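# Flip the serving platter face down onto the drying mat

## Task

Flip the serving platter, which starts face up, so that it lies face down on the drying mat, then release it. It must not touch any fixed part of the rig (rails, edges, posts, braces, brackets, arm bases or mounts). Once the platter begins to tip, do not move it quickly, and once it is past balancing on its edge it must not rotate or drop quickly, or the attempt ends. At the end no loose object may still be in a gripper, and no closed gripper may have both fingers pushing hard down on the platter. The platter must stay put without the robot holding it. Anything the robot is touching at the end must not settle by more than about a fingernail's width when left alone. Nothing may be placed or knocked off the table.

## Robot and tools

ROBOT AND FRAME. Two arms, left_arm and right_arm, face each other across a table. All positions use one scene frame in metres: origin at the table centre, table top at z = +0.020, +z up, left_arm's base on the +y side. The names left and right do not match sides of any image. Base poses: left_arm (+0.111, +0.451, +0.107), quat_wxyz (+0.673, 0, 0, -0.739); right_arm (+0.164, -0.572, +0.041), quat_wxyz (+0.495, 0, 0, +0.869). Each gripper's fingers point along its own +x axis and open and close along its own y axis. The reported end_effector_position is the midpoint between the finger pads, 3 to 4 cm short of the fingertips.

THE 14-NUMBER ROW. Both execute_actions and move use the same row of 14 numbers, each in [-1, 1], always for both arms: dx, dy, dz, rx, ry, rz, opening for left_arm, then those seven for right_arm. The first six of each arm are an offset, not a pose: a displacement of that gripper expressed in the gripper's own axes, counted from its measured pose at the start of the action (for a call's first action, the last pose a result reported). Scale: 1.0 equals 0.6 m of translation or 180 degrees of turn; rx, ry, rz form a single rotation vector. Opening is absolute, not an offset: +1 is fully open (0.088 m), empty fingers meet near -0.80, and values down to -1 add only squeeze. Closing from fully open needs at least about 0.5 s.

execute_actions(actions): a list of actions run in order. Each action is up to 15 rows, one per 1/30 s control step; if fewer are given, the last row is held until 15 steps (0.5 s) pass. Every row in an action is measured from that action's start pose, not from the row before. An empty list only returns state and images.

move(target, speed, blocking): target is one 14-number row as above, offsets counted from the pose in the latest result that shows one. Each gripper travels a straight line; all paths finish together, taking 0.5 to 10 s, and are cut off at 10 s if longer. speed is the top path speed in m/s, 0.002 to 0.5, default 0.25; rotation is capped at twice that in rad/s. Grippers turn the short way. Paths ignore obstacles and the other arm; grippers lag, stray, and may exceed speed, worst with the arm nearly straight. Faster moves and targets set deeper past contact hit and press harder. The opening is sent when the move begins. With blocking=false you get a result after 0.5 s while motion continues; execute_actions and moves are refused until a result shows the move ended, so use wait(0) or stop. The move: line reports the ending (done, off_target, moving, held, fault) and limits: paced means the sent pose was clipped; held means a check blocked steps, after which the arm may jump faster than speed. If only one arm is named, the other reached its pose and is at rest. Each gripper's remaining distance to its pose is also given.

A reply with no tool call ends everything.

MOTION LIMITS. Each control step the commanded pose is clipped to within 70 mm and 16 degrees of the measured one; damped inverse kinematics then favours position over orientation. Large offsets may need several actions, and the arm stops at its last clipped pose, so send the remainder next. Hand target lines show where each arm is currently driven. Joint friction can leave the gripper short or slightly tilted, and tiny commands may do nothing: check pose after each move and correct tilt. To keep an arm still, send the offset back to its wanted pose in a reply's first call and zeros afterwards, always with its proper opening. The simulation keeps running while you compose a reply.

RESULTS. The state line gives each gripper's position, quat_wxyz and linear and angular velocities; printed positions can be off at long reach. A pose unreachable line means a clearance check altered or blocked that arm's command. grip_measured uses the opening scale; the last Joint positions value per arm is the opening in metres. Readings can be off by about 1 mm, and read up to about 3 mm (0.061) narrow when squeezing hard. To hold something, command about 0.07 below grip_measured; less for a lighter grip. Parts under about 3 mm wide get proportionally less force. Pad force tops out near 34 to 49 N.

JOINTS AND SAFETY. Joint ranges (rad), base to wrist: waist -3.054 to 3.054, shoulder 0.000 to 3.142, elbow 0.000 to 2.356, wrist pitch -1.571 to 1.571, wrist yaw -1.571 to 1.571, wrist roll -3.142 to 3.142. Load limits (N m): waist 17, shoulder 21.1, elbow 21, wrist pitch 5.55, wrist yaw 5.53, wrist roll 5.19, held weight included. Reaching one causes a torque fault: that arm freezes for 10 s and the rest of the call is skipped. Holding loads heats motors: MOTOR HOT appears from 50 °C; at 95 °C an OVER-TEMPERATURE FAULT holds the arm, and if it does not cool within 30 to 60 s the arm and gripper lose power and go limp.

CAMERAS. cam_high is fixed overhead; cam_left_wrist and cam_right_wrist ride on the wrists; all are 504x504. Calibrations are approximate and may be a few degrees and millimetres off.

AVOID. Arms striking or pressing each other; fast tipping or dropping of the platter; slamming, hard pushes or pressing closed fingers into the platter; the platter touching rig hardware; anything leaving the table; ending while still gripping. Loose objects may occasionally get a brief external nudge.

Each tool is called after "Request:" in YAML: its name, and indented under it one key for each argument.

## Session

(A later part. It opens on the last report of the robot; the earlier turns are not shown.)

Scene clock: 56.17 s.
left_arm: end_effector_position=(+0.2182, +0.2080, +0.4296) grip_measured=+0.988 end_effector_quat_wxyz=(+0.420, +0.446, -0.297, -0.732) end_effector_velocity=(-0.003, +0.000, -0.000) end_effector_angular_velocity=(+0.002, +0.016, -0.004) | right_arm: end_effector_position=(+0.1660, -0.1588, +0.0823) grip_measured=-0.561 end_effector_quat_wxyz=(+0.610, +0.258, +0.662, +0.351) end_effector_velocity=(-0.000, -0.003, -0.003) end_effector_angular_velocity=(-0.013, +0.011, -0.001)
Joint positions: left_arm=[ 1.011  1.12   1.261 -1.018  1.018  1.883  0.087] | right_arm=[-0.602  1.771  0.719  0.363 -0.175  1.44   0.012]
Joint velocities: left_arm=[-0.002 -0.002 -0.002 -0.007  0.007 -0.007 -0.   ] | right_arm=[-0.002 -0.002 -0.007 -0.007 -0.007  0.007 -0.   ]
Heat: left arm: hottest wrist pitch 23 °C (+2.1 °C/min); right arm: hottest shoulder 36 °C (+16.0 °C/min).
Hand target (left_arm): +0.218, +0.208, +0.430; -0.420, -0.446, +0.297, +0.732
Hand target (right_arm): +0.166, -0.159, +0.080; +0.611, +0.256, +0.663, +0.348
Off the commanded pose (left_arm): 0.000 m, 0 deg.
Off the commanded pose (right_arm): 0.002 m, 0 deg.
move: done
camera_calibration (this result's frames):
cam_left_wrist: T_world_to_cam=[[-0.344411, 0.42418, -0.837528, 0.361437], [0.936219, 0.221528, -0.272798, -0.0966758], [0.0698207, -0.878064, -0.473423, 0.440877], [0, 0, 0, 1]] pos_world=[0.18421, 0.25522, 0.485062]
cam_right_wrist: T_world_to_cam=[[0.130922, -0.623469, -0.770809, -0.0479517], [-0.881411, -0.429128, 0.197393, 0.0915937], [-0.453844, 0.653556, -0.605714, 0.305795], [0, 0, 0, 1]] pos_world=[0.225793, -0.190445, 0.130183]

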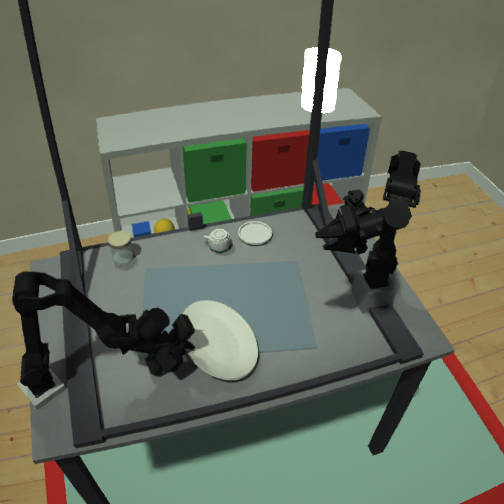

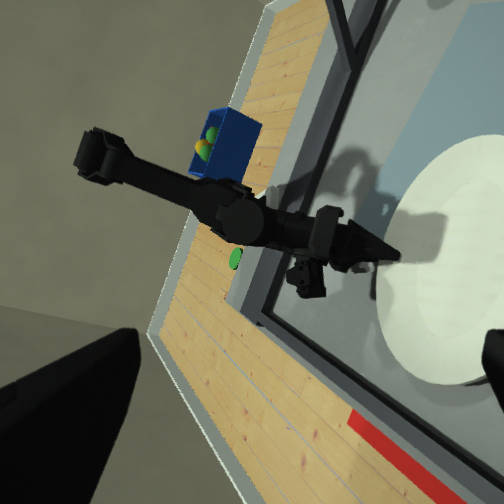

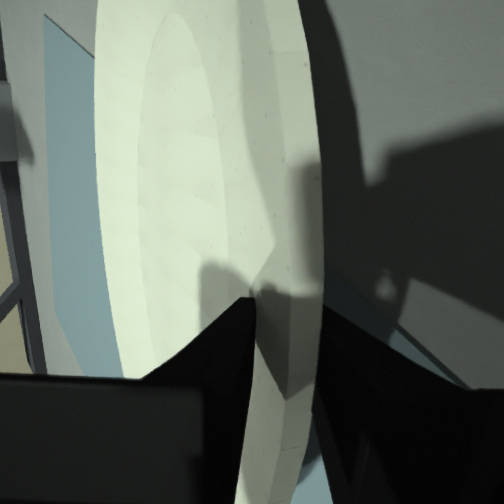

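Request:
move:
  target: [0,0,0,0,0,0,1, -0.08,0.135,0,0,0,-0.083,-1]
  speed: 0.035

Scene clock: 60.60 s.
left_arm: end_effector_position=(+0.2182, +0.2080, +0.4296) grip_measured=+0.988 end_effector_quat_wxyz=(+0.420, +0.446, -0.297, -0.732) end_effector_velocity=(-0.002, +0.000, +0.001) end_effector_angular_velocity=(-0.007, +0.004, -0.004) | right_arm: end_effector_position=(+0.1644, -0.1496, +0.1648) grip_measured=-0.639 end_effector_quat_wxyz=(+0.651, +0.163, +0.694, +0.261) end_effector_velocity=(-0.000, +0.000, +0.003) end_effector_angular_velocity=(-0.006, +0.002, +0.008)
Joint positions: left_arm=[ 1.011  1.12   1.261 -1.018  1.018  1.883  0.087] | right_arm=[-0.58   1.704  1.215 -0.482 -0.126  1.419  0.008]
Joint velocities: left_arm=[-0.002 -0.007 -0.007  0.007  0.007 -0.007 -0.   ] | right_arm=[-0.002  0.002  0.017 -0.022 -0.007 -0.007 -0.   ]
Heat: left arm: hottest elbow 23 °C (+2.0 °C/min); right arm: hottest shoulder 35 °C (+14.1 °C/min).
Hand target (left_arm): +0.218, +0.208, +0.430; -0.420, -0.446, +0.297, +0.732
Hand target (right_arm): +0.165, -0.146, +0.175; +0.651, +0.169, +0.690, +0.269
Off the commanded pose (left_arm): 0.000 m, 0 deg.
Off the commanded pose (right_arm): 0.012 m, 1 deg.
move: off_target (right_arm)
camera_calibration (this result's frames):
cam_left_wrist: T_world_to_cam=[[-0.344411, 0.42418, -0.837528, 0.361437], [0.936219, 0.221528, -0.272798, -0.0966758], [0.0698207, -0.878064, -0.473423, 0.440877], [0, 0, 0, 1]] pos_world=[0.18421, 0.25522, 0.485062]
cam_right_wrist: T_world_to_cam=[[0.157407, -0.810661, -0.563962, -0.0449156], [-0.887945, -0.366107, 0.278423, 0.0750214], [-0.432177, 0.456941, -0.77745, 0.344382], [0, 0, 0, 1]] pos_world=[0.222519, -0.166308, 0.221521]

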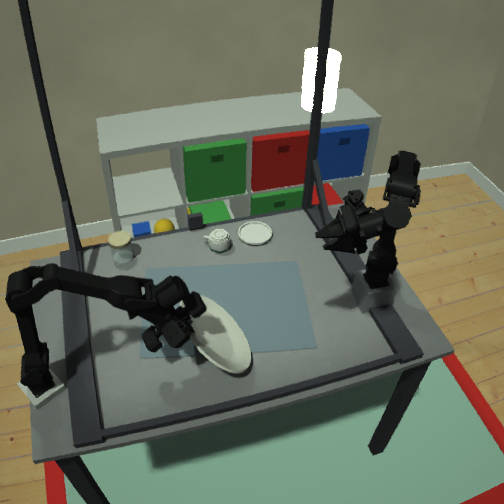

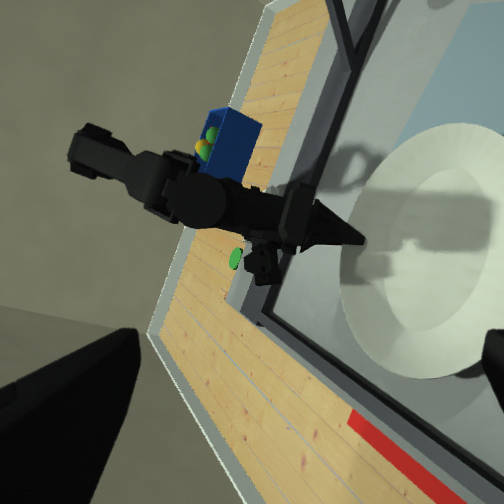

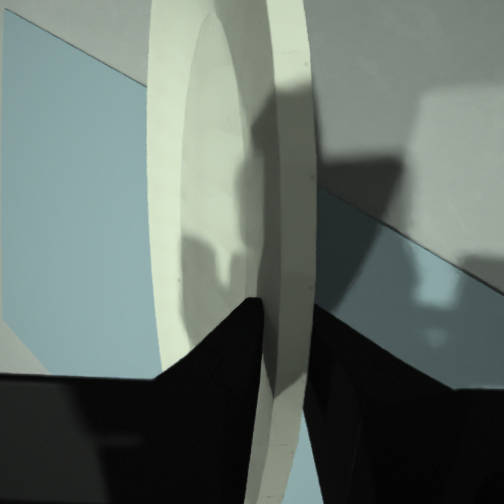

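Request:
move:
  target: [0,0,0,0,0,0,1, -0.08,0.08,0,0,0,-0.09,-1]
  speed: 0.035

Request:
move:
  target: [0,0,0,0,0,0,1, -0.075,0.05,0,0,0,-0.1,-1]
  speed: 0.035

Scene clock: 65.07 s.
left_arm: end_effector_position=(+0.2182, +0.2080, +0.4296) grip_measured=+0.988 end_effector_quat_wxyz=(+0.420, +0.446, -0.297, -0.732) end_effector_velocity=(-0.002, +0.002, -0.003) end_effector_angular_velocity=(+0.020, +0.020, +0.005) | right_arm: end_effector_position=(+0.1639, -0.1400, +0.2182) grip_measured=-0.650 end_effector_quat_wxyz=(+0.681, +0.054, +0.714, +0.155) end_effector_velocity=(-0.000, -0.004, -0.000) end_effector_angular_velocity=(-0.037, +0.010, -0.007)
Joint positions: left_arm=[ 1.011  1.12   1.261 -1.018  1.018  1.883  0.087] | right_arm=[-0.56   1.96   1.872 -1.192 -0.075  1.412  0.007]
Joint velocities: left_arm=[-0.002 -0.002 -0.002 -0.022 -0.007 -0.007 -0.   ] | right_arm=[-0.002  0.017  0.032 -0.051 -0.007  0.007  0.   ]
Heat: left arm: hottest elbow 23 °C (+1.0 °C/min); right arm: hottest shoulder 35 °C (+14.1 °C/min).
Hand target (left_arm): +0.218, +0.208, +0.430; -0.420, -0.446, +0.297, +0.732
Hand target (right_arm): +0.164, -0.138, +0.232; +0.681, +0.063, +0.710, +0.167
Off the commanded pose (left_arm): 0.000 m, 0 deg.
Off the commanded pose (right_arm): 0.014 m, 2 deg.
move: off_target (right_arm)
camera_calibration (this result's frames):
cam_left_wrist: T_world_to_cam=[[-0.344411, 0.42418, -0.837528, 0.361437], [0.936219, 0.221528, -0.272798, -0.0966758], [0.0698207, -0.878064, -0.473423, 0.440877], [0, 0, 0, 1]] pos_world=[0.18421, 0.25522, 0.485062]
cam_right_wrist: T_world_to_cam=[[0.177437, -0.942318, -0.283818, -0.0897767], [-0.898522, -0.272766, 0.343885, 0.0637064], [-0.401465, 0.193999, -0.895092, 0.365111], [0, 0, 0, 1]] pos_world=[0.21975, -0.138052, 0.27942]

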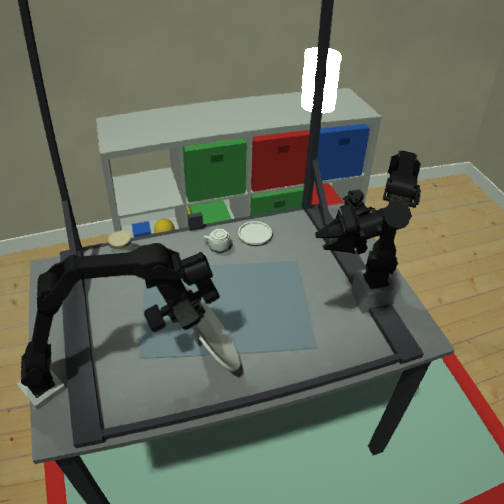

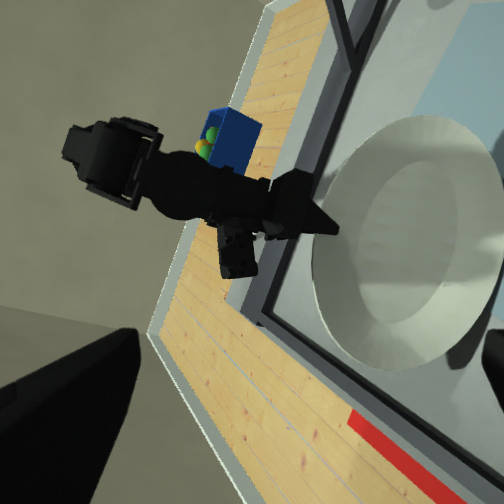

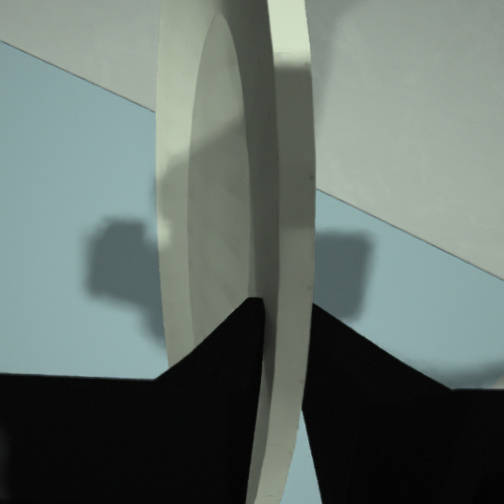

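Scene clock: 69.80 s.
left_arm: end_effector_position=(+0.2182, +0.2080, +0.4296) grip_measured=+0.988 end_effector_quat_wxyz=(+0.420, +0.446, -0.297, -0.732) end_effector_velocity=(-0.001, +0.002, -0.006) end_effector_angular_velocity=(+0.028, +0.005, +0.009) | right_arm: end_effector_position=(+0.1605, -0.1238, +0.2402) grip_measured=-0.673 end_effector_quat_wxyz=(+0.694, +0.016, +0.709, +0.123) end_effector_velocity=(+0.002, -0.002, +0.000) end_effector_angular_velocity=(-0.007, -0.011, +0.018)
Joint positions: left_arm=[ 1.011  1.12   1.261 -1.018  1.018  1.883  0.087] | right_arm=[-0.539  2.185  2.327 -1.519 -0.037  1.419  0.006]
Joint velocities: left_arm=[-0.002 -0.002 -0.007 -0.022 -0.022  0.007 -0.   ] | right_arm=[-0.002 -0.002 -0.002 -0.007  0.007 -0.022 -0.   ]
Heat: left arm: hottest elbow 23 °C (+1.0 °C/min); right arm: hottest shoulder 36 °C (+13.1 °C/min).
Hand target (left_arm): +0.218, +0.208, +0.430; -0.420, -0.446, +0.297, +0.732
Hand target (right_arm): +0.163, -0.126, +0.269; +0.696, +0.046, +0.701, +0.147
Off the commanded pose (left_arm): 0.000 m, 0 deg.
Off the commanded pose (right_arm): 0.030 m, 12 deg.
joint sent to its limit (right arm) — the command would take joint 3 (elbow) past its upper limit, so that joint was sent only as far as its limit.
move: off_target (right_arm)
camera_calibration (this result's frames):
cam_left_wrist: T_world_to_cam=[[-0.344411, 0.42418, -0.837528, 0.361437], [0.936219, 0.221528, -0.272798, -0.0966758], [0.0698207, -0.878064, -0.473423, 0.440877], [0, 0, 0, 1]] pos_world=[0.18421, 0.25522, 0.485062]
cam_right_wrist: T_world_to_cam=[[0.190646, -0.964139, -0.184634, -0.0962942], [-0.908684, -0.244486, 0.338409, 0.0639472], [-0.371414, 0.103257, -0.922708, 0.370811], [0, 0, 0, 1]] pos_world=[0.21419, -0.115496, 0.302731]

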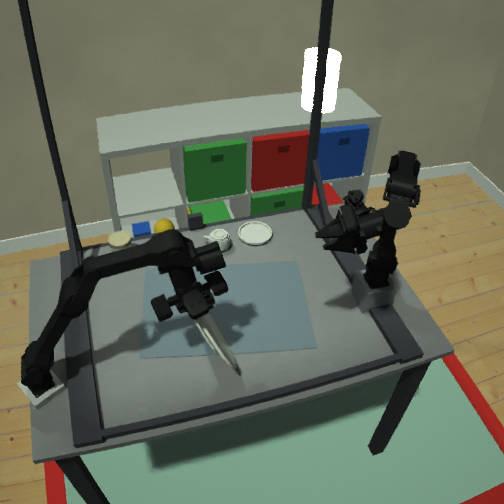

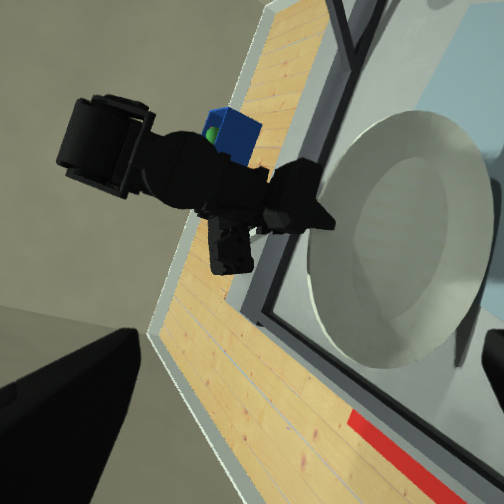

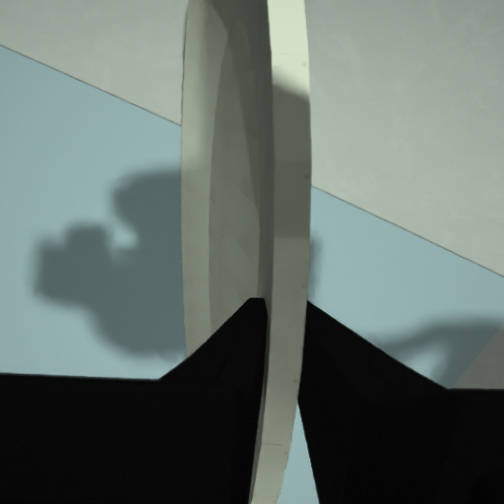

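Request:
move:
  target: [0,0,0,0,0,0,1, -0.085,-0.07,0,0,0,0.035,-1]
  speed: 0.03

Scene clock: 72.80 s.
left_arm: end_effector_position=(+0.2182, +0.2080, +0.4296) grip_measured=+0.988 end_effector_quat_wxyz=(+0.420, +0.446, -0.297, -0.732) end_effector_velocity=(+0.000, -0.000, -0.004) end_effector_angular_velocity=(+0.026, +0.019, +0.016) | right_arm: end_effector_position=(+0.1696, -0.1728, +0.2541) grip_measured=-0.674 end_effector_quat_wxyz=(+0.691, +0.027, +0.710, +0.129) end_effector_velocity=(-0.000, -0.003, -0.005) end_effector_angular_velocity=(-0.022, +0.009, -0.008)
Joint positions: left_arm=[ 1.011  1.12   1.261 -1.018  1.018  1.883  0.087] | right_arm=[-0.567  1.925  1.987 -1.416 -0.05   1.398  0.006]
Joint velocities: left_arm=[-0.007  0.002 -0.002 -0.007 -0.022 -0.022 -0.   ] | right_arm=[-0.002  0.002 -0.012 -0.007 -0.007  0.007 -0.   ]
Heat: left arm: hottest elbow 23 °C (+1.0 °C/min); right arm: hottest shoulder 38 °C (+14.1 °C/min).
Hand target (left_arm): +0.218, +0.208, +0.430; -0.420, -0.446, +0.297, +0.732
Hand target (right_arm): +0.169, -0.175, +0.281; +0.686, +0.056, +0.707, +0.161
Off the commanded pose (left_arm): 0.000 m, 0 deg.
Off the commanded pose (right_arm): 0.028 m, 5 deg.
move: off_target (right_arm)
camera_calibration (this result's frames):
cam_left_wrist: T_world_to_cam=[[-0.344411, 0.42418, -0.837528, 0.361437], [0.936219, 0.221528, -0.272798, -0.0966758], [0.0698207, -0.878064, -0.473423, 0.440877], [0, 0, 0, 1]] pos_world=[0.18421, 0.25522, 0.485062]
cam_right_wrist: T_world_to_cam=[[0.183834, -0.960539, -0.208733, -0.134845], [-0.907434, -0.247467, 0.339592, 0.0545474], [-0.377846, 0.126983, -0.917119, 0.395909], [0, 0, 0, 1]] pos_world=[0.22388, -0.166299, 0.316425]

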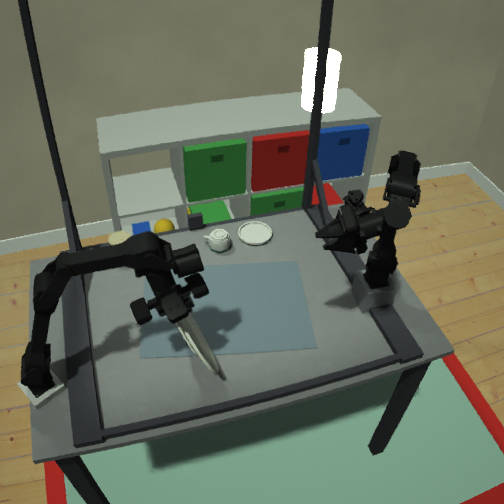

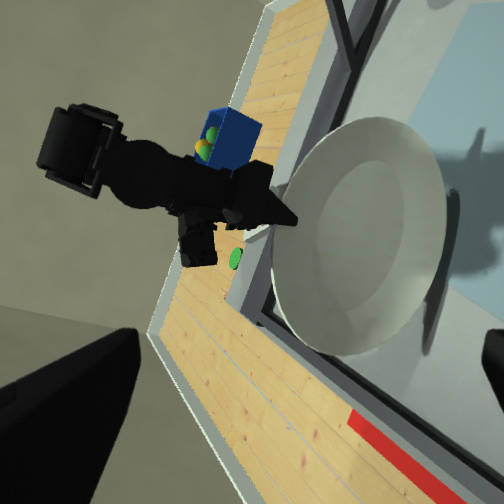

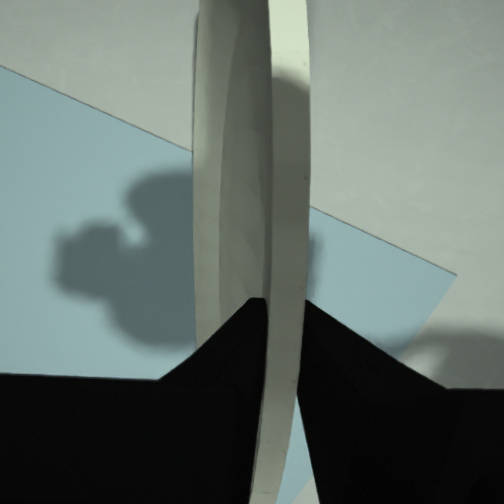

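Request:
move:
  target: [0,0,0,0,0,0,1, -0.115,0.02,0,0,0,0.07,-1]
  speed: 0.03

Scene clock: 76.97 s.
left_arm: end_effector_position=(+0.2182, +0.2080, +0.4296) grip_measured=+0.988 end_effector_quat_wxyz=(+0.420, +0.446, -0.297, -0.732) end_effector_velocity=(+0.001, +0.002, -0.005) end_effector_angular_velocity=(+0.029, +0.014, +0.019) | right_arm: end_effector_position=(+0.1724, -0.1780, +0.2838) grip_measured=-0.674 end_effector_quat_wxyz=(+0.681, +0.063, +0.712, +0.157) end_effector_velocity=(-0.000, -0.001, +0.003) end_effector_angular_velocity=(+0.002, +0.009, -0.007)
Joint positions: left_arm=[ 1.011  1.12   1.261 -1.018  1.018  1.883  0.087] | right_arm=[-0.586  1.856  1.997 -1.406 -0.08   1.397  0.006]
Joint velocities: left_arm=[ 0.002 -0.002 -0.002 -0.022 -0.022 -0.007 -0.   ] | right_arm=[-0.002 -0.002  0.007 -0.007 -0.007  0.007  0.   ]
Heat: left arm: hottest elbow 23 °C (+1.0 °C/min); right arm: hottest shoulder 40 °C (+14.1 °C/min).
Hand target (left_arm): +0.218, +0.208, +0.430; -0.420, -0.446, +0.297, +0.732
Hand target (right_arm): +0.171, -0.179, +0.323; +0.673, +0.105, +0.703, +0.204
Off the commanded pose (left_arm): 0.000 m, 0 deg.
Off the commanded pose (right_arm): 0.040 m, 7 deg.
move: off_target (right_arm)
camera_calibration (this result's frames):
cam_left_wrist: T_world_to_cam=[[-0.344411, 0.42418, -0.837528, 0.361437], [0.936219, 0.221528, -0.272798, -0.0966758], [0.0698207, -0.878064, -0.473423, 0.440877], [0, 0, 0, 1]] pos_world=[0.18421, 0.25522, 0.485062]
cam_right_wrist: T_world_to_cam=[[0.168547, -0.939342, -0.298711, -0.102173], [-0.901544, -0.269429, 0.338565, 0.0410487], [-0.39851, 0.212237, -0.89227, 0.436478], [0, 0, 0, 1]] pos_world=[0.228169, -0.177553, 0.345038]

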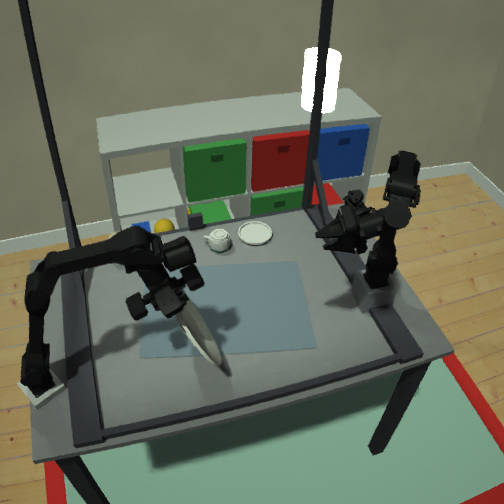

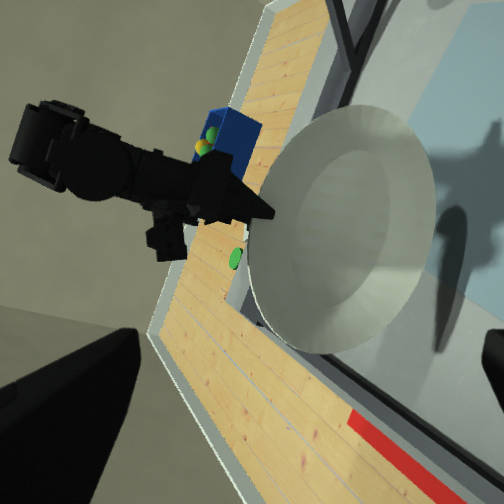

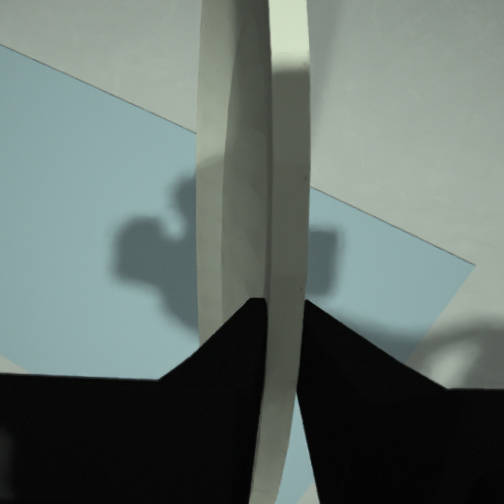

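Request:
move:
  target: [0,0,0,0,0,0,1, -0.07,0.02,0,-0.5,0,0,-1]
  speed: 0.12

Scene clock: 85.00 s.
left_arm: end_effector_position=(+0.2182, +0.2080, +0.4296) grip_measured=+0.988 end_effector_quat_wxyz=(+0.420, +0.446, -0.297, -0.732) end_effector_velocity=(-0.002, +0.000, +0.001) end_effector_angular_velocity=(-0.005, -0.001, -0.010) | right_arm: end_effector_position=(+0.1744, -0.1783, +0.2992) grip_measured=-0.674 end_effector_quat_wxyz=(+0.518, -0.451, +0.408, +0.601) end_effector_velocity=(+0.002, +0.001, +0.001) end_effector_angular_velocity=(+0.009, -0.017, +0.031)
Joint positions: left_arm=[ 1.011  1.12   1.261 -1.018  1.018  1.883  0.087] | right_arm=[-0.587  1.947  2.203 -1.572 -0.07  -0.171  0.006]
Joint velocities: left_arm=[-0.002 -0.002  0.002 -0.007  0.007  0.007 -0.   ] | right_arm=[-0.002 -0.002 -0.002  0.007  0.007 -0.037 -0.   ]
Heat: left arm: hottest elbow 23 °C (+1.0 °C/min); right arm: hottest shoulder 41 °C (+5.0 °C/min).
Hand target (left_arm): +0.218, +0.208, +0.430; -0.420, -0.446, +0.297, +0.732
Hand target (right_arm): +0.174, -0.181, +0.326; +0.535, -0.428, +0.382, +0.620
Off the commanded pose (left_arm): 0.000 m, 0 deg.
Off the commanded pose (right_arm): 0.028 m, 3 deg.
joint sent to its limit (right arm) — the command would take joint 4 (wrist pitch) past its lower limit, so that joint was sent only as far as its limit.
move: off_target (right_arm)
camera_calibration (this result's frames):
cam_left_wrist: T_world_to_cam=[[-0.344411, 0.42418, -0.837528, 0.361437], [0.936219, 0.221528, -0.272798, -0.0966758], [0.0698207, -0.878064, -0.473423, 0.440877], [0, 0, 0, 1]] pos_world=[0.18421, 0.25522, 0.485062]
cam_right_wrist: T_world_to_cam=[[0.985679, 0.168632, 0.000201413, -0.132621], [0.167949, -0.981795, 0.0887175, -0.20122], [0.0151583, -0.0874132, -0.996057, 0.356622], [0, 0, 0, 1]] pos_world=[0.15911, -0.144019, 0.373094]

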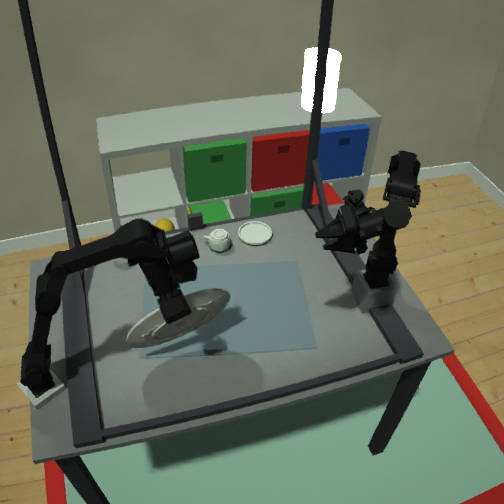

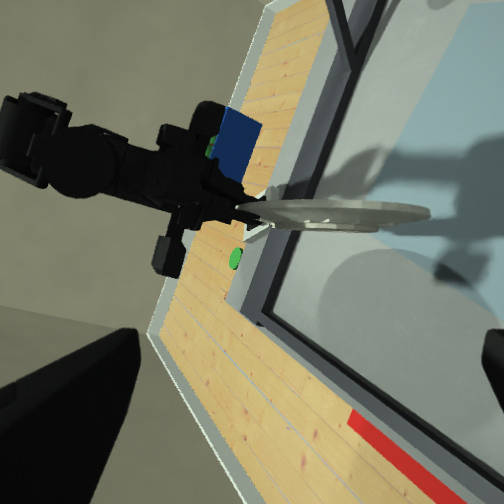

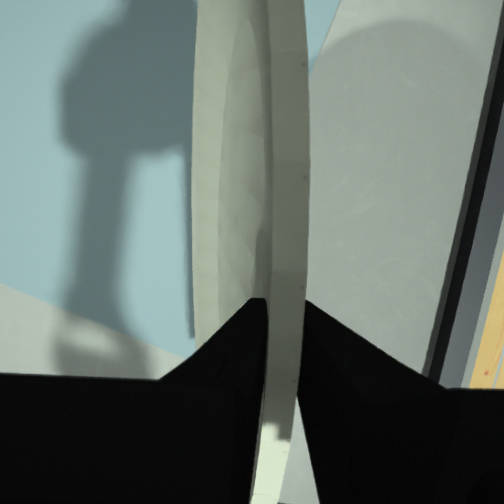

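Holding well. Second half.

Request:
move:
  target: [0,0,0,0,0,0,1, -0.03,0,0,-0.5,0,0,-1]
  speed: 0.12

Scene clock: 92.00 s.
left_arm: end_effector_position=(+0.2182, +0.2080, +0.4296) grip_measured=+0.988 end_effector_quat_wxyz=(+0.420, +0.446, -0.297, -0.732) end_effector_velocity=(-0.001, +0.002, -0.001) end_effector_angular_velocity=(+0.008, +0.005, +0.010) | right_arm: end_effector_position=(+0.1758, -0.1773, +0.2881) grip_measured=-0.674 end_effector_quat_wxyz=(+0.038, -0.687, -0.122, +0.715) end_effector_velocity=(-0.000, -0.002, -0.000) end_effector_angular_velocity=(-0.006, +0.003, +0.021)
Joint positions: left_arm=[ 1.011  1.12   1.261 -1.018  1.018  1.883  0.087] | right_arm=[-0.588  1.965  2.187 -1.572 -0.064 -1.737  0.006]
Joint velocities: left_arm=[ 0.002 -0.007 -0.002 -0.007 -0.007 -0.007 -0.   ] | right_arm=[-0.002 -0.002 -0.002 -0.007 -0.007 -0.022 -0.   ]
Heat: left arm: hottest elbow 23 °C (+1.0 °C/min); right arm: hottest shoulder 44 °C (+3.0 °C/min).
Hand target (left_arm): +0.218, +0.208, +0.430; -0.420, -0.446, +0.297, +0.732
Hand target (right_arm): +0.175, -0.184, +0.315; -0.064, +0.685, +0.152, -0.710
Off the commanded pose (left_arm): 0.000 m, 0 deg.
Off the commanded pose (right_arm): 0.029 m, 2 deg.
joint sent to its limit (right arm) — the command would take joint 4 (wrist pitch) past its lower limit, so that joint was sent only as far as its limit.
move: off_target (right_arm)
camera_calibration (this result's frames):
cam_left_wrist: T_world_to_cam=[[-0.344411, 0.42418, -0.837528, 0.361437], [0.936219, 0.221528, -0.272798, -0.0966758], [0.0698207, -0.878064, -0.473423, 0.440877], [0, 0, 0, 1]] pos_world=[0.18421, 0.25522, 0.485062]
cam_right_wrist: T_world_to_cam=[[-0.15554, 0.95818, 0.240205, 0.137342], [0.944057, 0.0726033, 0.32169, -0.216083], [0.290797, 0.276803, -0.91587, 0.338607], [0, 0, 0, 1]] pos_world=[0.12689, -0.209637, 0.346642]

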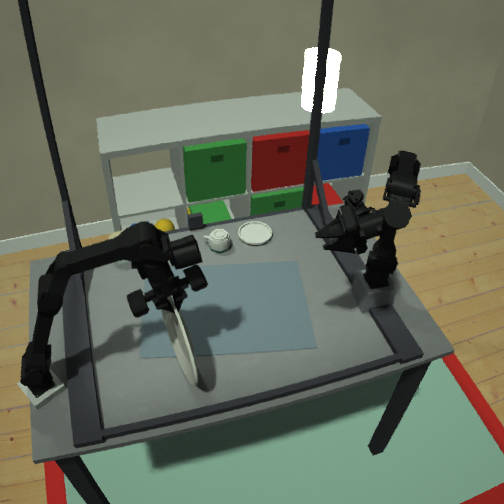

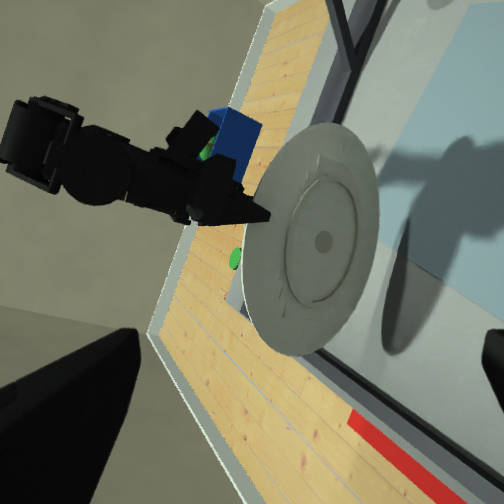

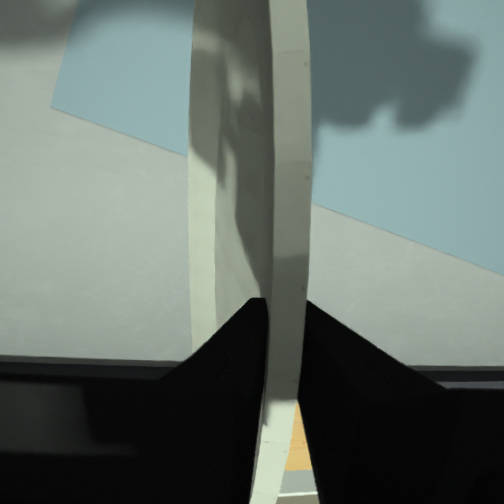

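Request:
move:
  target: [0,0,0,0,0,0,1, 0.092,-0.227,0.23,0.102,0.066,-0.176,-1]
  speed: 0.05

Scene clock: 100.93 s.
left_arm: end_effector_position=(+0.2182, +0.2080, +0.4296) grip_measured=+0.988 end_effector_quat_wxyz=(+0.420, +0.446, -0.297, -0.732) end_effector_velocity=(-0.001, +0.001, -0.003) end_effector_angular_velocity=(+0.014, +0.013, +0.005) | right_arm: end_effector_position=(+0.0202, -0.0577, +0.2417) grip_measured=-0.674 end_effector_quat_wxyz=(+0.318, -0.701, -0.169, +0.616) end_effector_velocity=(+0.001, -0.001, +0.001) end_effector_angular_velocity=(-0.006, +0.000, +0.007)
Joint positions: left_arm=[ 1.011  1.12   1.261 -1.018  1.018  1.883  0.087] | right_arm=[-0.146  2.167  2.122 -0.931  0.42  -1.088  0.006]
Joint velocities: left_arm=[-0.002 -0.002 -0.007 -0.007 -0.007 -0.007  0.   ] | right_arm=[-0.002 -0.002  0.002 -0.007 -0.007 -0.007 -0.   ]
Heat: left arm: hottest elbow 23 °C (+1.0 °C/min); right arm: hottest shoulder 45 °C (+5.0 °C/min).
Hand target (left_arm): +0.218, +0.208, +0.430; -0.420, -0.446, +0.297, +0.732
Hand target (right_arm): +0.021, -0.051, +0.270; -0.352, +0.683, +0.185, -0.613
Off the commanded pose (left_arm): 0.000 m, 0 deg.
Off the commanded pose (right_arm): 0.028 m, 5 deg.
move: off_target (right_arm)
camera_calibration (this result's frames):
cam_left_wrist: T_world_to_cam=[[-0.344411, 0.42418, -0.837528, 0.361437], [0.936219, 0.221528, -0.272798, -0.0966758], [0.0698207, -0.878064, -0.473423, 0.440877], [0, 0, 0, 1]] pos_world=[0.18421, 0.25522, 0.485062]
cam_right_wrist: T_world_to_cam=[[0.110361, 0.743025, 0.660102, -0.109585], [0.852067, -0.412648, 0.322031, -0.089188], [0.511667, 0.526911, -0.678647, 0.260946], [0, 0, 0, 1]] pos_world=[-0.0454294, -0.0928745, 0.278149]

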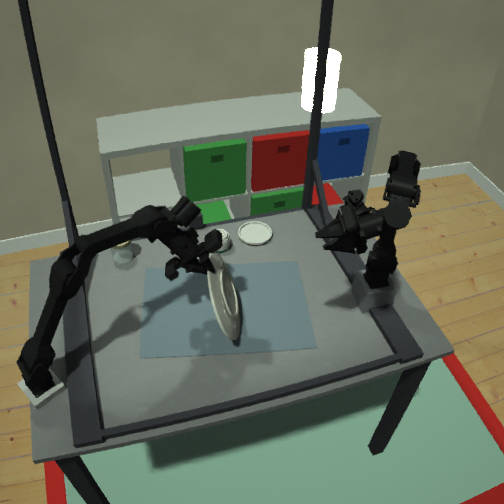

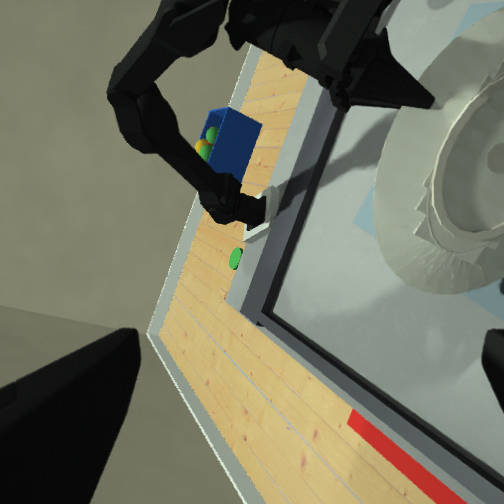

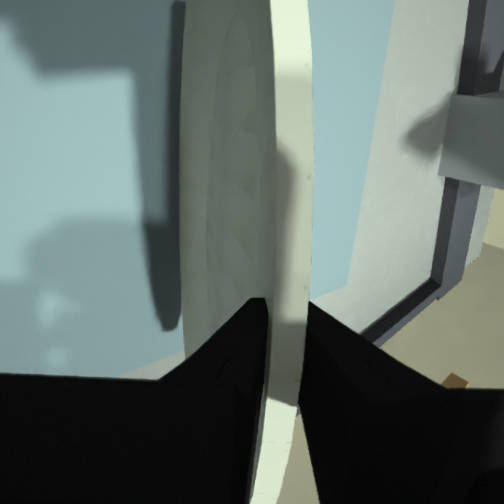

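Request:
move:
  target: [0,0,0,0,0,0,1, -0.01,0.105,0,0,0,-0.11,-1]
  speed: 0.03

Scene clock: 107.17 s.
left_arm: end_effector_position=(+0.2182, +0.2080, +0.4296) grip_measured=+0.988 end_effector_quat_wxyz=(+0.420, +0.446, -0.297, -0.732) end_effector_velocity=(-0.001, +0.002, -0.005) end_effector_angular_velocity=(+0.023, +0.024, +0.010) | right_arm: end_effector_position=(+0.0036, -0.1123, +0.1956) grip_measured=-0.674 end_effector_quat_wxyz=(+0.403, -0.668, -0.284, +0.557) end_effector_velocity=(-0.002, -0.001, -0.000) end_effector_angular_velocity=(+0.003, -0.008, +0.019)
Joint positions: left_arm=[ 1.011  1.12   1.261 -1.018  1.018  1.883  0.087] | right_arm=[-0.011  1.863  1.299 -0.137  0.648 -1.163  0.006]
Joint velocities: left_arm=[ 0.002 -0.002 -0.007 -0.022 -0.007 -0.007 -0.   ] | right_arm=[ 0.002 -0.007 -0.017  0.022 -0.007 -0.022 -0.   ]
Heat: left arm: hottest elbow 24 °C (+2.0 °C/min); right arm: hottest shoulder 45 °C (+7.0 °C/min).
Hand target (left_arm): +0.218, +0.208, +0.430; -0.420, -0.446, +0.297, +0.732
Hand target (right_arm): +0.009, -0.109, +0.205; -0.419, +0.662, +0.286, -0.552
Off the commanded pose (left_arm): 0.000 m, 0 deg.
Off the commanded pose (right_arm): 0.012 m, 2 deg.
move: off_target (right_arm)
camera_calibration (this result's frames):
cam_left_wrist: T_world_to_cam=[[-0.344411, 0.42418, -0.837528, 0.361437], [0.936219, 0.221528, -0.272798, -0.0966758], [0.0698207, -0.878064, -0.473423, 0.440877], [0, 0, 0, 1]] pos_world=[0.18421, 0.25522, 0.485062]
cam_right_wrist: T_world_to_cam=[[0.0235545, 0.511614, 0.858892, -0.101305], [0.839553, -0.476559, 0.260847, -0.0778704], [0.542766, 0.714942, -0.440753, 0.241302], [0, 0, 0, 1]] pos_world=[-0.0632081, -0.157798, 0.213677]

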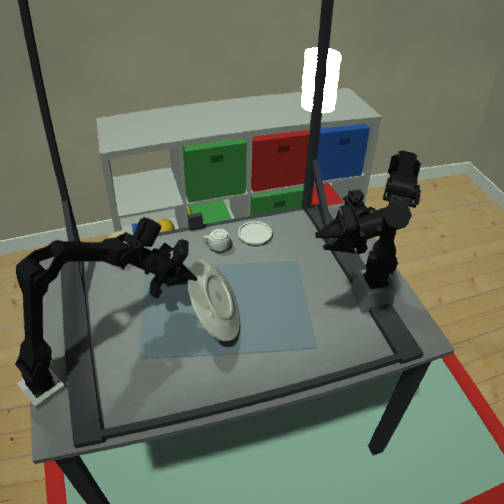

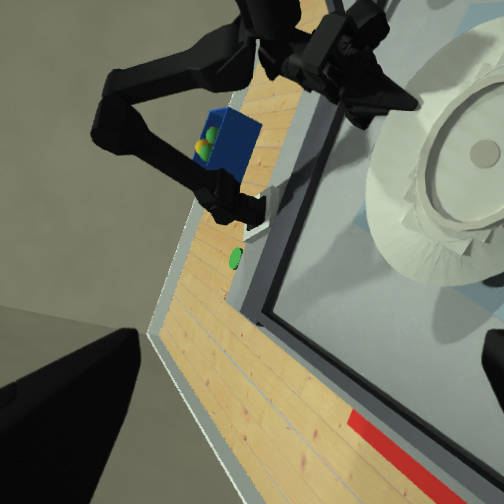

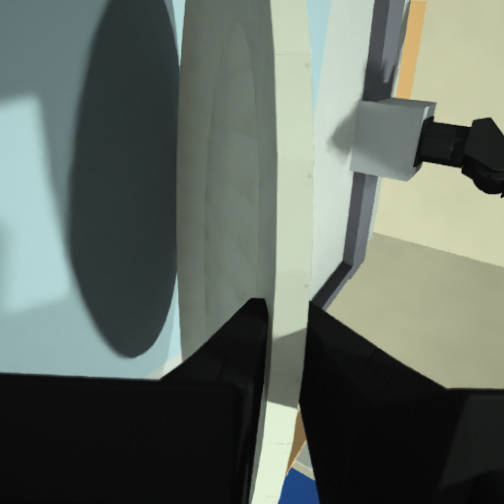

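Request:
move:
  target: [0,0,0,0,0,0,1, -0.02,0.11,0,0,0,-0.11,-1]
  speed: 0.03

Scene clock: 113.30 s.
left_arm: end_effector_position=(+0.2182, +0.2080, +0.4296) grip_measured=+0.988 end_effector_quat_wxyz=(+0.420, +0.446, -0.297, -0.732) end_effector_velocity=(-0.001, -0.001, -0.000) end_effector_angular_velocity=(+0.006, +0.010, +0.006) | right_arm: end_effector_position=(-0.0022, -0.1576, +0.1359) grip_measured=-0.674 end_effector_quat_wxyz=(+0.482, -0.618, -0.391, +0.483) end_effector_velocity=(-0.001, -0.001, -0.004) end_effector_angular_velocity=(-0.007, -0.014, +0.023)
Joint positions: left_arm=[ 1.011  1.12   1.261 -1.018  1.018  1.883  0.087] | right_arm=[ 0.101  1.95   0.806  0.808  0.843 -1.386  0.006]
Joint velocities: left_arm=[-0.007 -0.002 -0.002  0.007 -0.007 -0.022 -0.   ] | right_arm=[-0.002  0.007 -0.012  0.022 -0.022 -0.022  0.   ]
Heat: left arm: hottest elbow 24 °C (+2.0 °C/min); right arm: hottest shoulder 43 °C (+7.0 °C/min).
Hand target (left_arm): +0.218, +0.208, +0.430; -0.420, -0.446, +0.297, +0.732
Hand target (right_arm): -0.004, -0.156, +0.145; -0.494, +0.609, +0.394, -0.479
Off the commanded pose (left_arm): 0.000 m, 0 deg.
Off the commanded pose (right_arm): 0.010 m, 2 deg.
move: off_target (right_arm)
camera_calibration (this result's frames):
cam_left_wrist: T_world_to_cam=[[-0.344411, 0.42418, -0.837528, 0.361437], [0.936219, 0.221528, -0.272798, -0.0966758], [0.0698207, -0.878064, -0.473423, 0.440877], [0, 0, 0, 1]] pos_world=[0.18421, 0.25522, 0.485062]
cam_right_wrist: T_world_to_cam=[[-0.062909, 0.226801, 0.971907, -0.0871651], [0.833074, -0.524322, 0.176277, -0.0751027], [0.549573, 0.82076, -0.155958, 0.228586], [0, 0, 0, 1]] pos_world=[-0.0685421, -0.207223, 0.133605]

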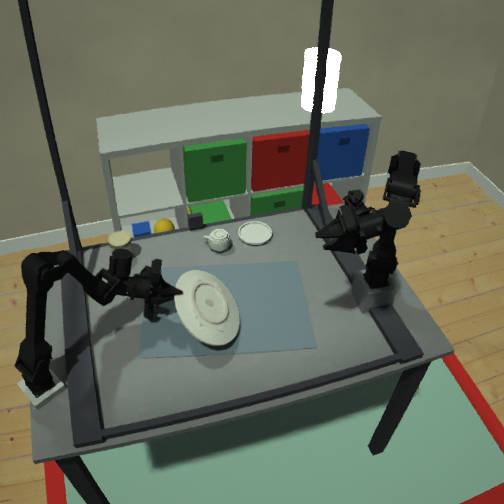

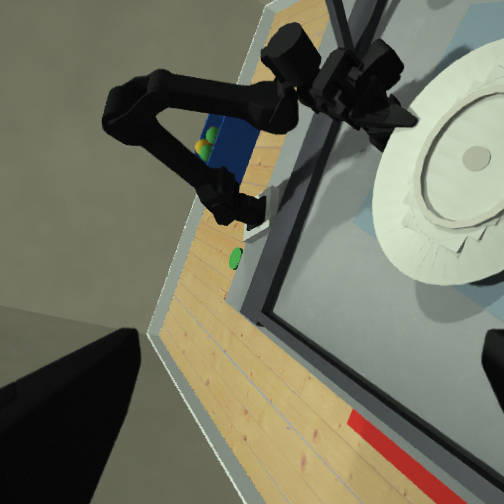

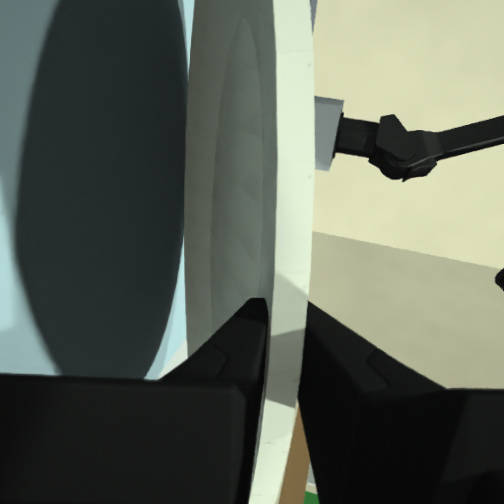

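Request:
move:
  target: [0,0,0,0,0,0,1, 0,0,0,0,0,0,-0.5]

Request:
move:
  target: [0,0,0,0,0,0,1, 0,0.045,0,0,0,0.055,-0.45]
  speed: 0.02

Scene clock: 114.53 s.
left_arm: end_effector_position=(+0.2182, +0.2080, +0.4296) grip_measured=+0.988 end_effector_quat_wxyz=(+0.420, +0.446, -0.297, -0.732) end_effector_velocity=(-0.001, +0.001, -0.002) end_effector_angular_velocity=(+0.011, +0.009, +0.005) | right_arm: end_effector_position=(-0.0034, -0.1597, +0.1294) grip_measured=-0.503 end_effector_quat_wxyz=(+0.471, -0.624, -0.392, +0.485) end_effector_velocity=(+0.003, +0.001, -0.001) end_effector_angular_velocity=(-0.009, -0.009, +0.001)
Joint positions: left_arm=[ 1.011  1.12   1.261 -1.018  1.018  1.883  0.087] | right_arm=[ 0.105  1.958  0.802  0.798  0.838 -1.388  0.014]
Joint velocities: left_arm=[-0.002 -0.002 -0.002 -0.007 -0.007 -0.007 -0.   ] | right_arm=[-0.007 -0.002 -0.002 -0.007 -0.007 -0.007  0.001]
Heat: left arm: hottest elbow 24 °C (+1.0 °C/min); right arm: hottest shoulder 43 °C (+7.1 °C/min).
Hand target (left_arm): +0.218, +0.208, +0.430; -0.420, -0.446, +0.297, +0.732
Hand target (right_arm): -0.002, -0.158, +0.136; -0.482, +0.618, +0.391, -0.483
Off the commanded pose (left_arm): 0.000 m, 0 deg.
Off the commanded pose (right_arm): 0.007 m, 1 deg.
move: done
camera_calibration (this result's frames):
cam_left_wrist: T_world_to_cam=[[-0.344411, 0.42418, -0.837528, 0.361437], [0.936219, 0.221528, -0.272798, -0.0966758], [0.0698207, -0.878064, -0.473423, 0.440877], [0, 0, 0, 1]] pos_world=[0.18421, 0.25522, 0.485062]
cam_right_wrist: T_world_to_cam=[[-0.0780473, 0.245063, 0.966361, -0.0769102], [0.835335, -0.513015, 0.197562, -0.0749853], [0.544172, 0.822654, -0.16467, 0.231332], [0, 0, 0, 1]] pos_world=[-0.0692491, -0.209927, 0.127231]

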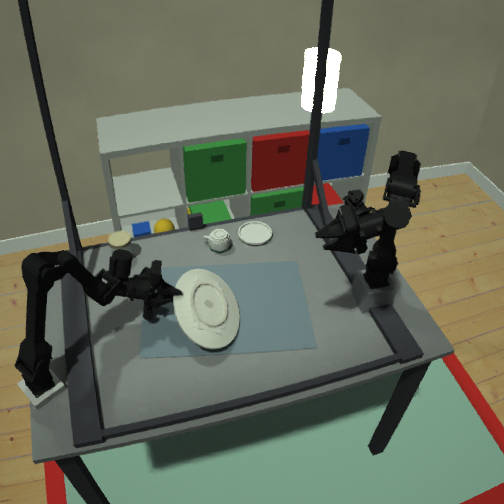

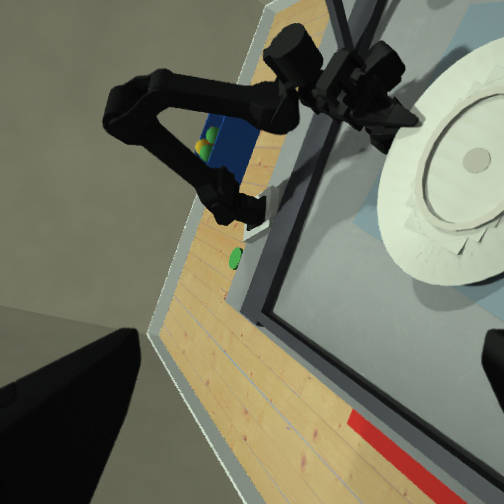

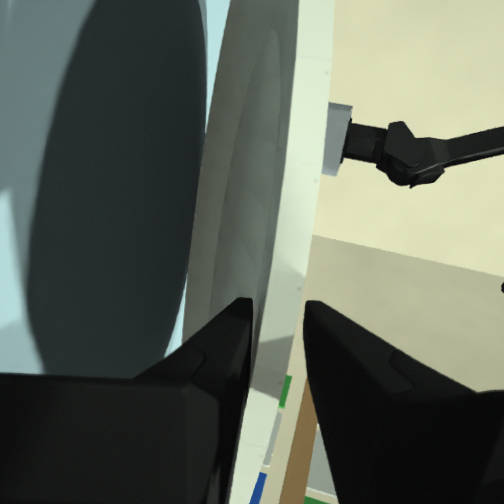

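Scene clock: 119.07 s.
left_arm: end_effector_position=(+0.2182, +0.2080, +0.4296) grip_measured=+0.988 end_effector_quat_wxyz=(+0.420, +0.446, -0.297, -0.732) end_effector_velocity=(-0.005, +0.001, +0.001) end_effector_angular_velocity=(-0.001, +0.012, -0.009) | right_arm: end_effector_position=(+0.0006, -0.1684, +0.0988) grip_measured=-0.452 end_effector_quat_wxyz=(+0.424, -0.661, -0.336, +0.520) end_effector_velocity=(-0.002, +0.001, -0.001) end_effector_angular_velocity=(-0.011, +0.002, +0.019)
Joint positions: left_arm=[ 1.011  1.12   1.261 -1.018  1.018  1.883  0.087] | right_arm=[ 0.099  1.945  0.84   0.494  0.793 -1.218  0.017]
Joint velocities: left_arm=[-0.007 -0.007 -0.002 -0.007  0.007 -0.007 -0.   ] | right_arm=[-0.002 -0.002  0.002 -0.007 -0.022 -0.007  0.   ]
Heat: left arm: hottest elbow 24 °C (+1.0 °C/min); right arm: hottest shoulder 42 °C (+7.0 °C/min).
Hand target (left_arm): +0.218, +0.208, +0.430; -0.420, -0.446, +0.297, +0.732
Hand target (right_arm): -0.002, -0.166, +0.104; -0.428, +0.655, +0.338, -0.523
Off the commanded pose (left_arm): 0.000 m, 0 deg.
Off the commanded pose (right_arm): 0.006 m, 1 deg.
move: done
camera_calibration (this result's frames):
cam_left_wrist: T_world_to_cam=[[-0.344411, 0.42418, -0.837528, 0.361437], [0.936219, 0.221528, -0.272798, -0.0966758], [0.0698207, -0.878064, -0.473423, 0.440877], [0, 0, 0, 1]] pos_world=[0.18421, 0.25522, 0.485062]
cam_right_wrist: T_world_to_cam=[[-0.0490568, 0.412255, 0.909747, -0.0111345], [0.830299, -0.489436, 0.266563, -0.0795856], [0.555155, 0.768438, -0.318285, 0.23736], [0, 0, 0, 1]] pos_world=[-0.0662382, -0.216759, 0.106892]

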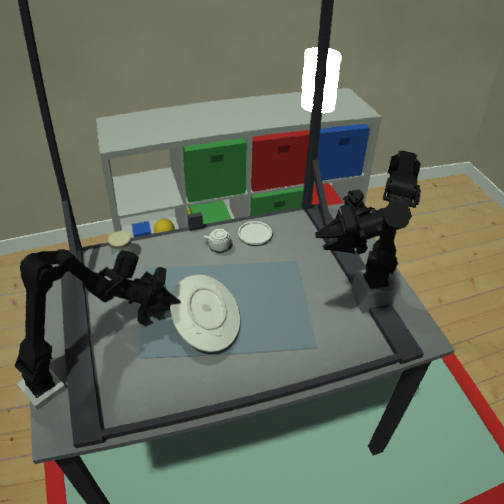

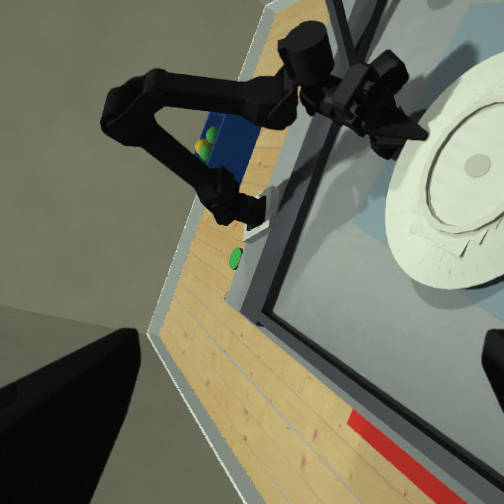

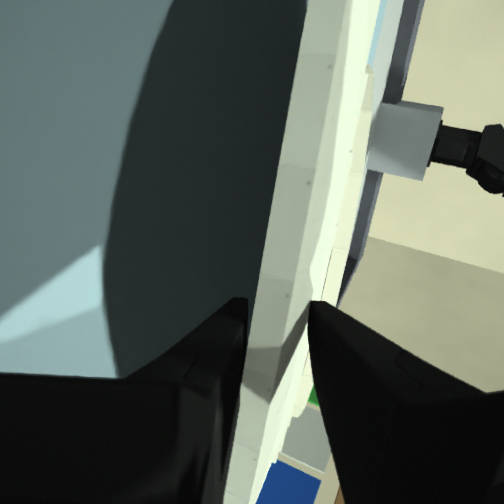

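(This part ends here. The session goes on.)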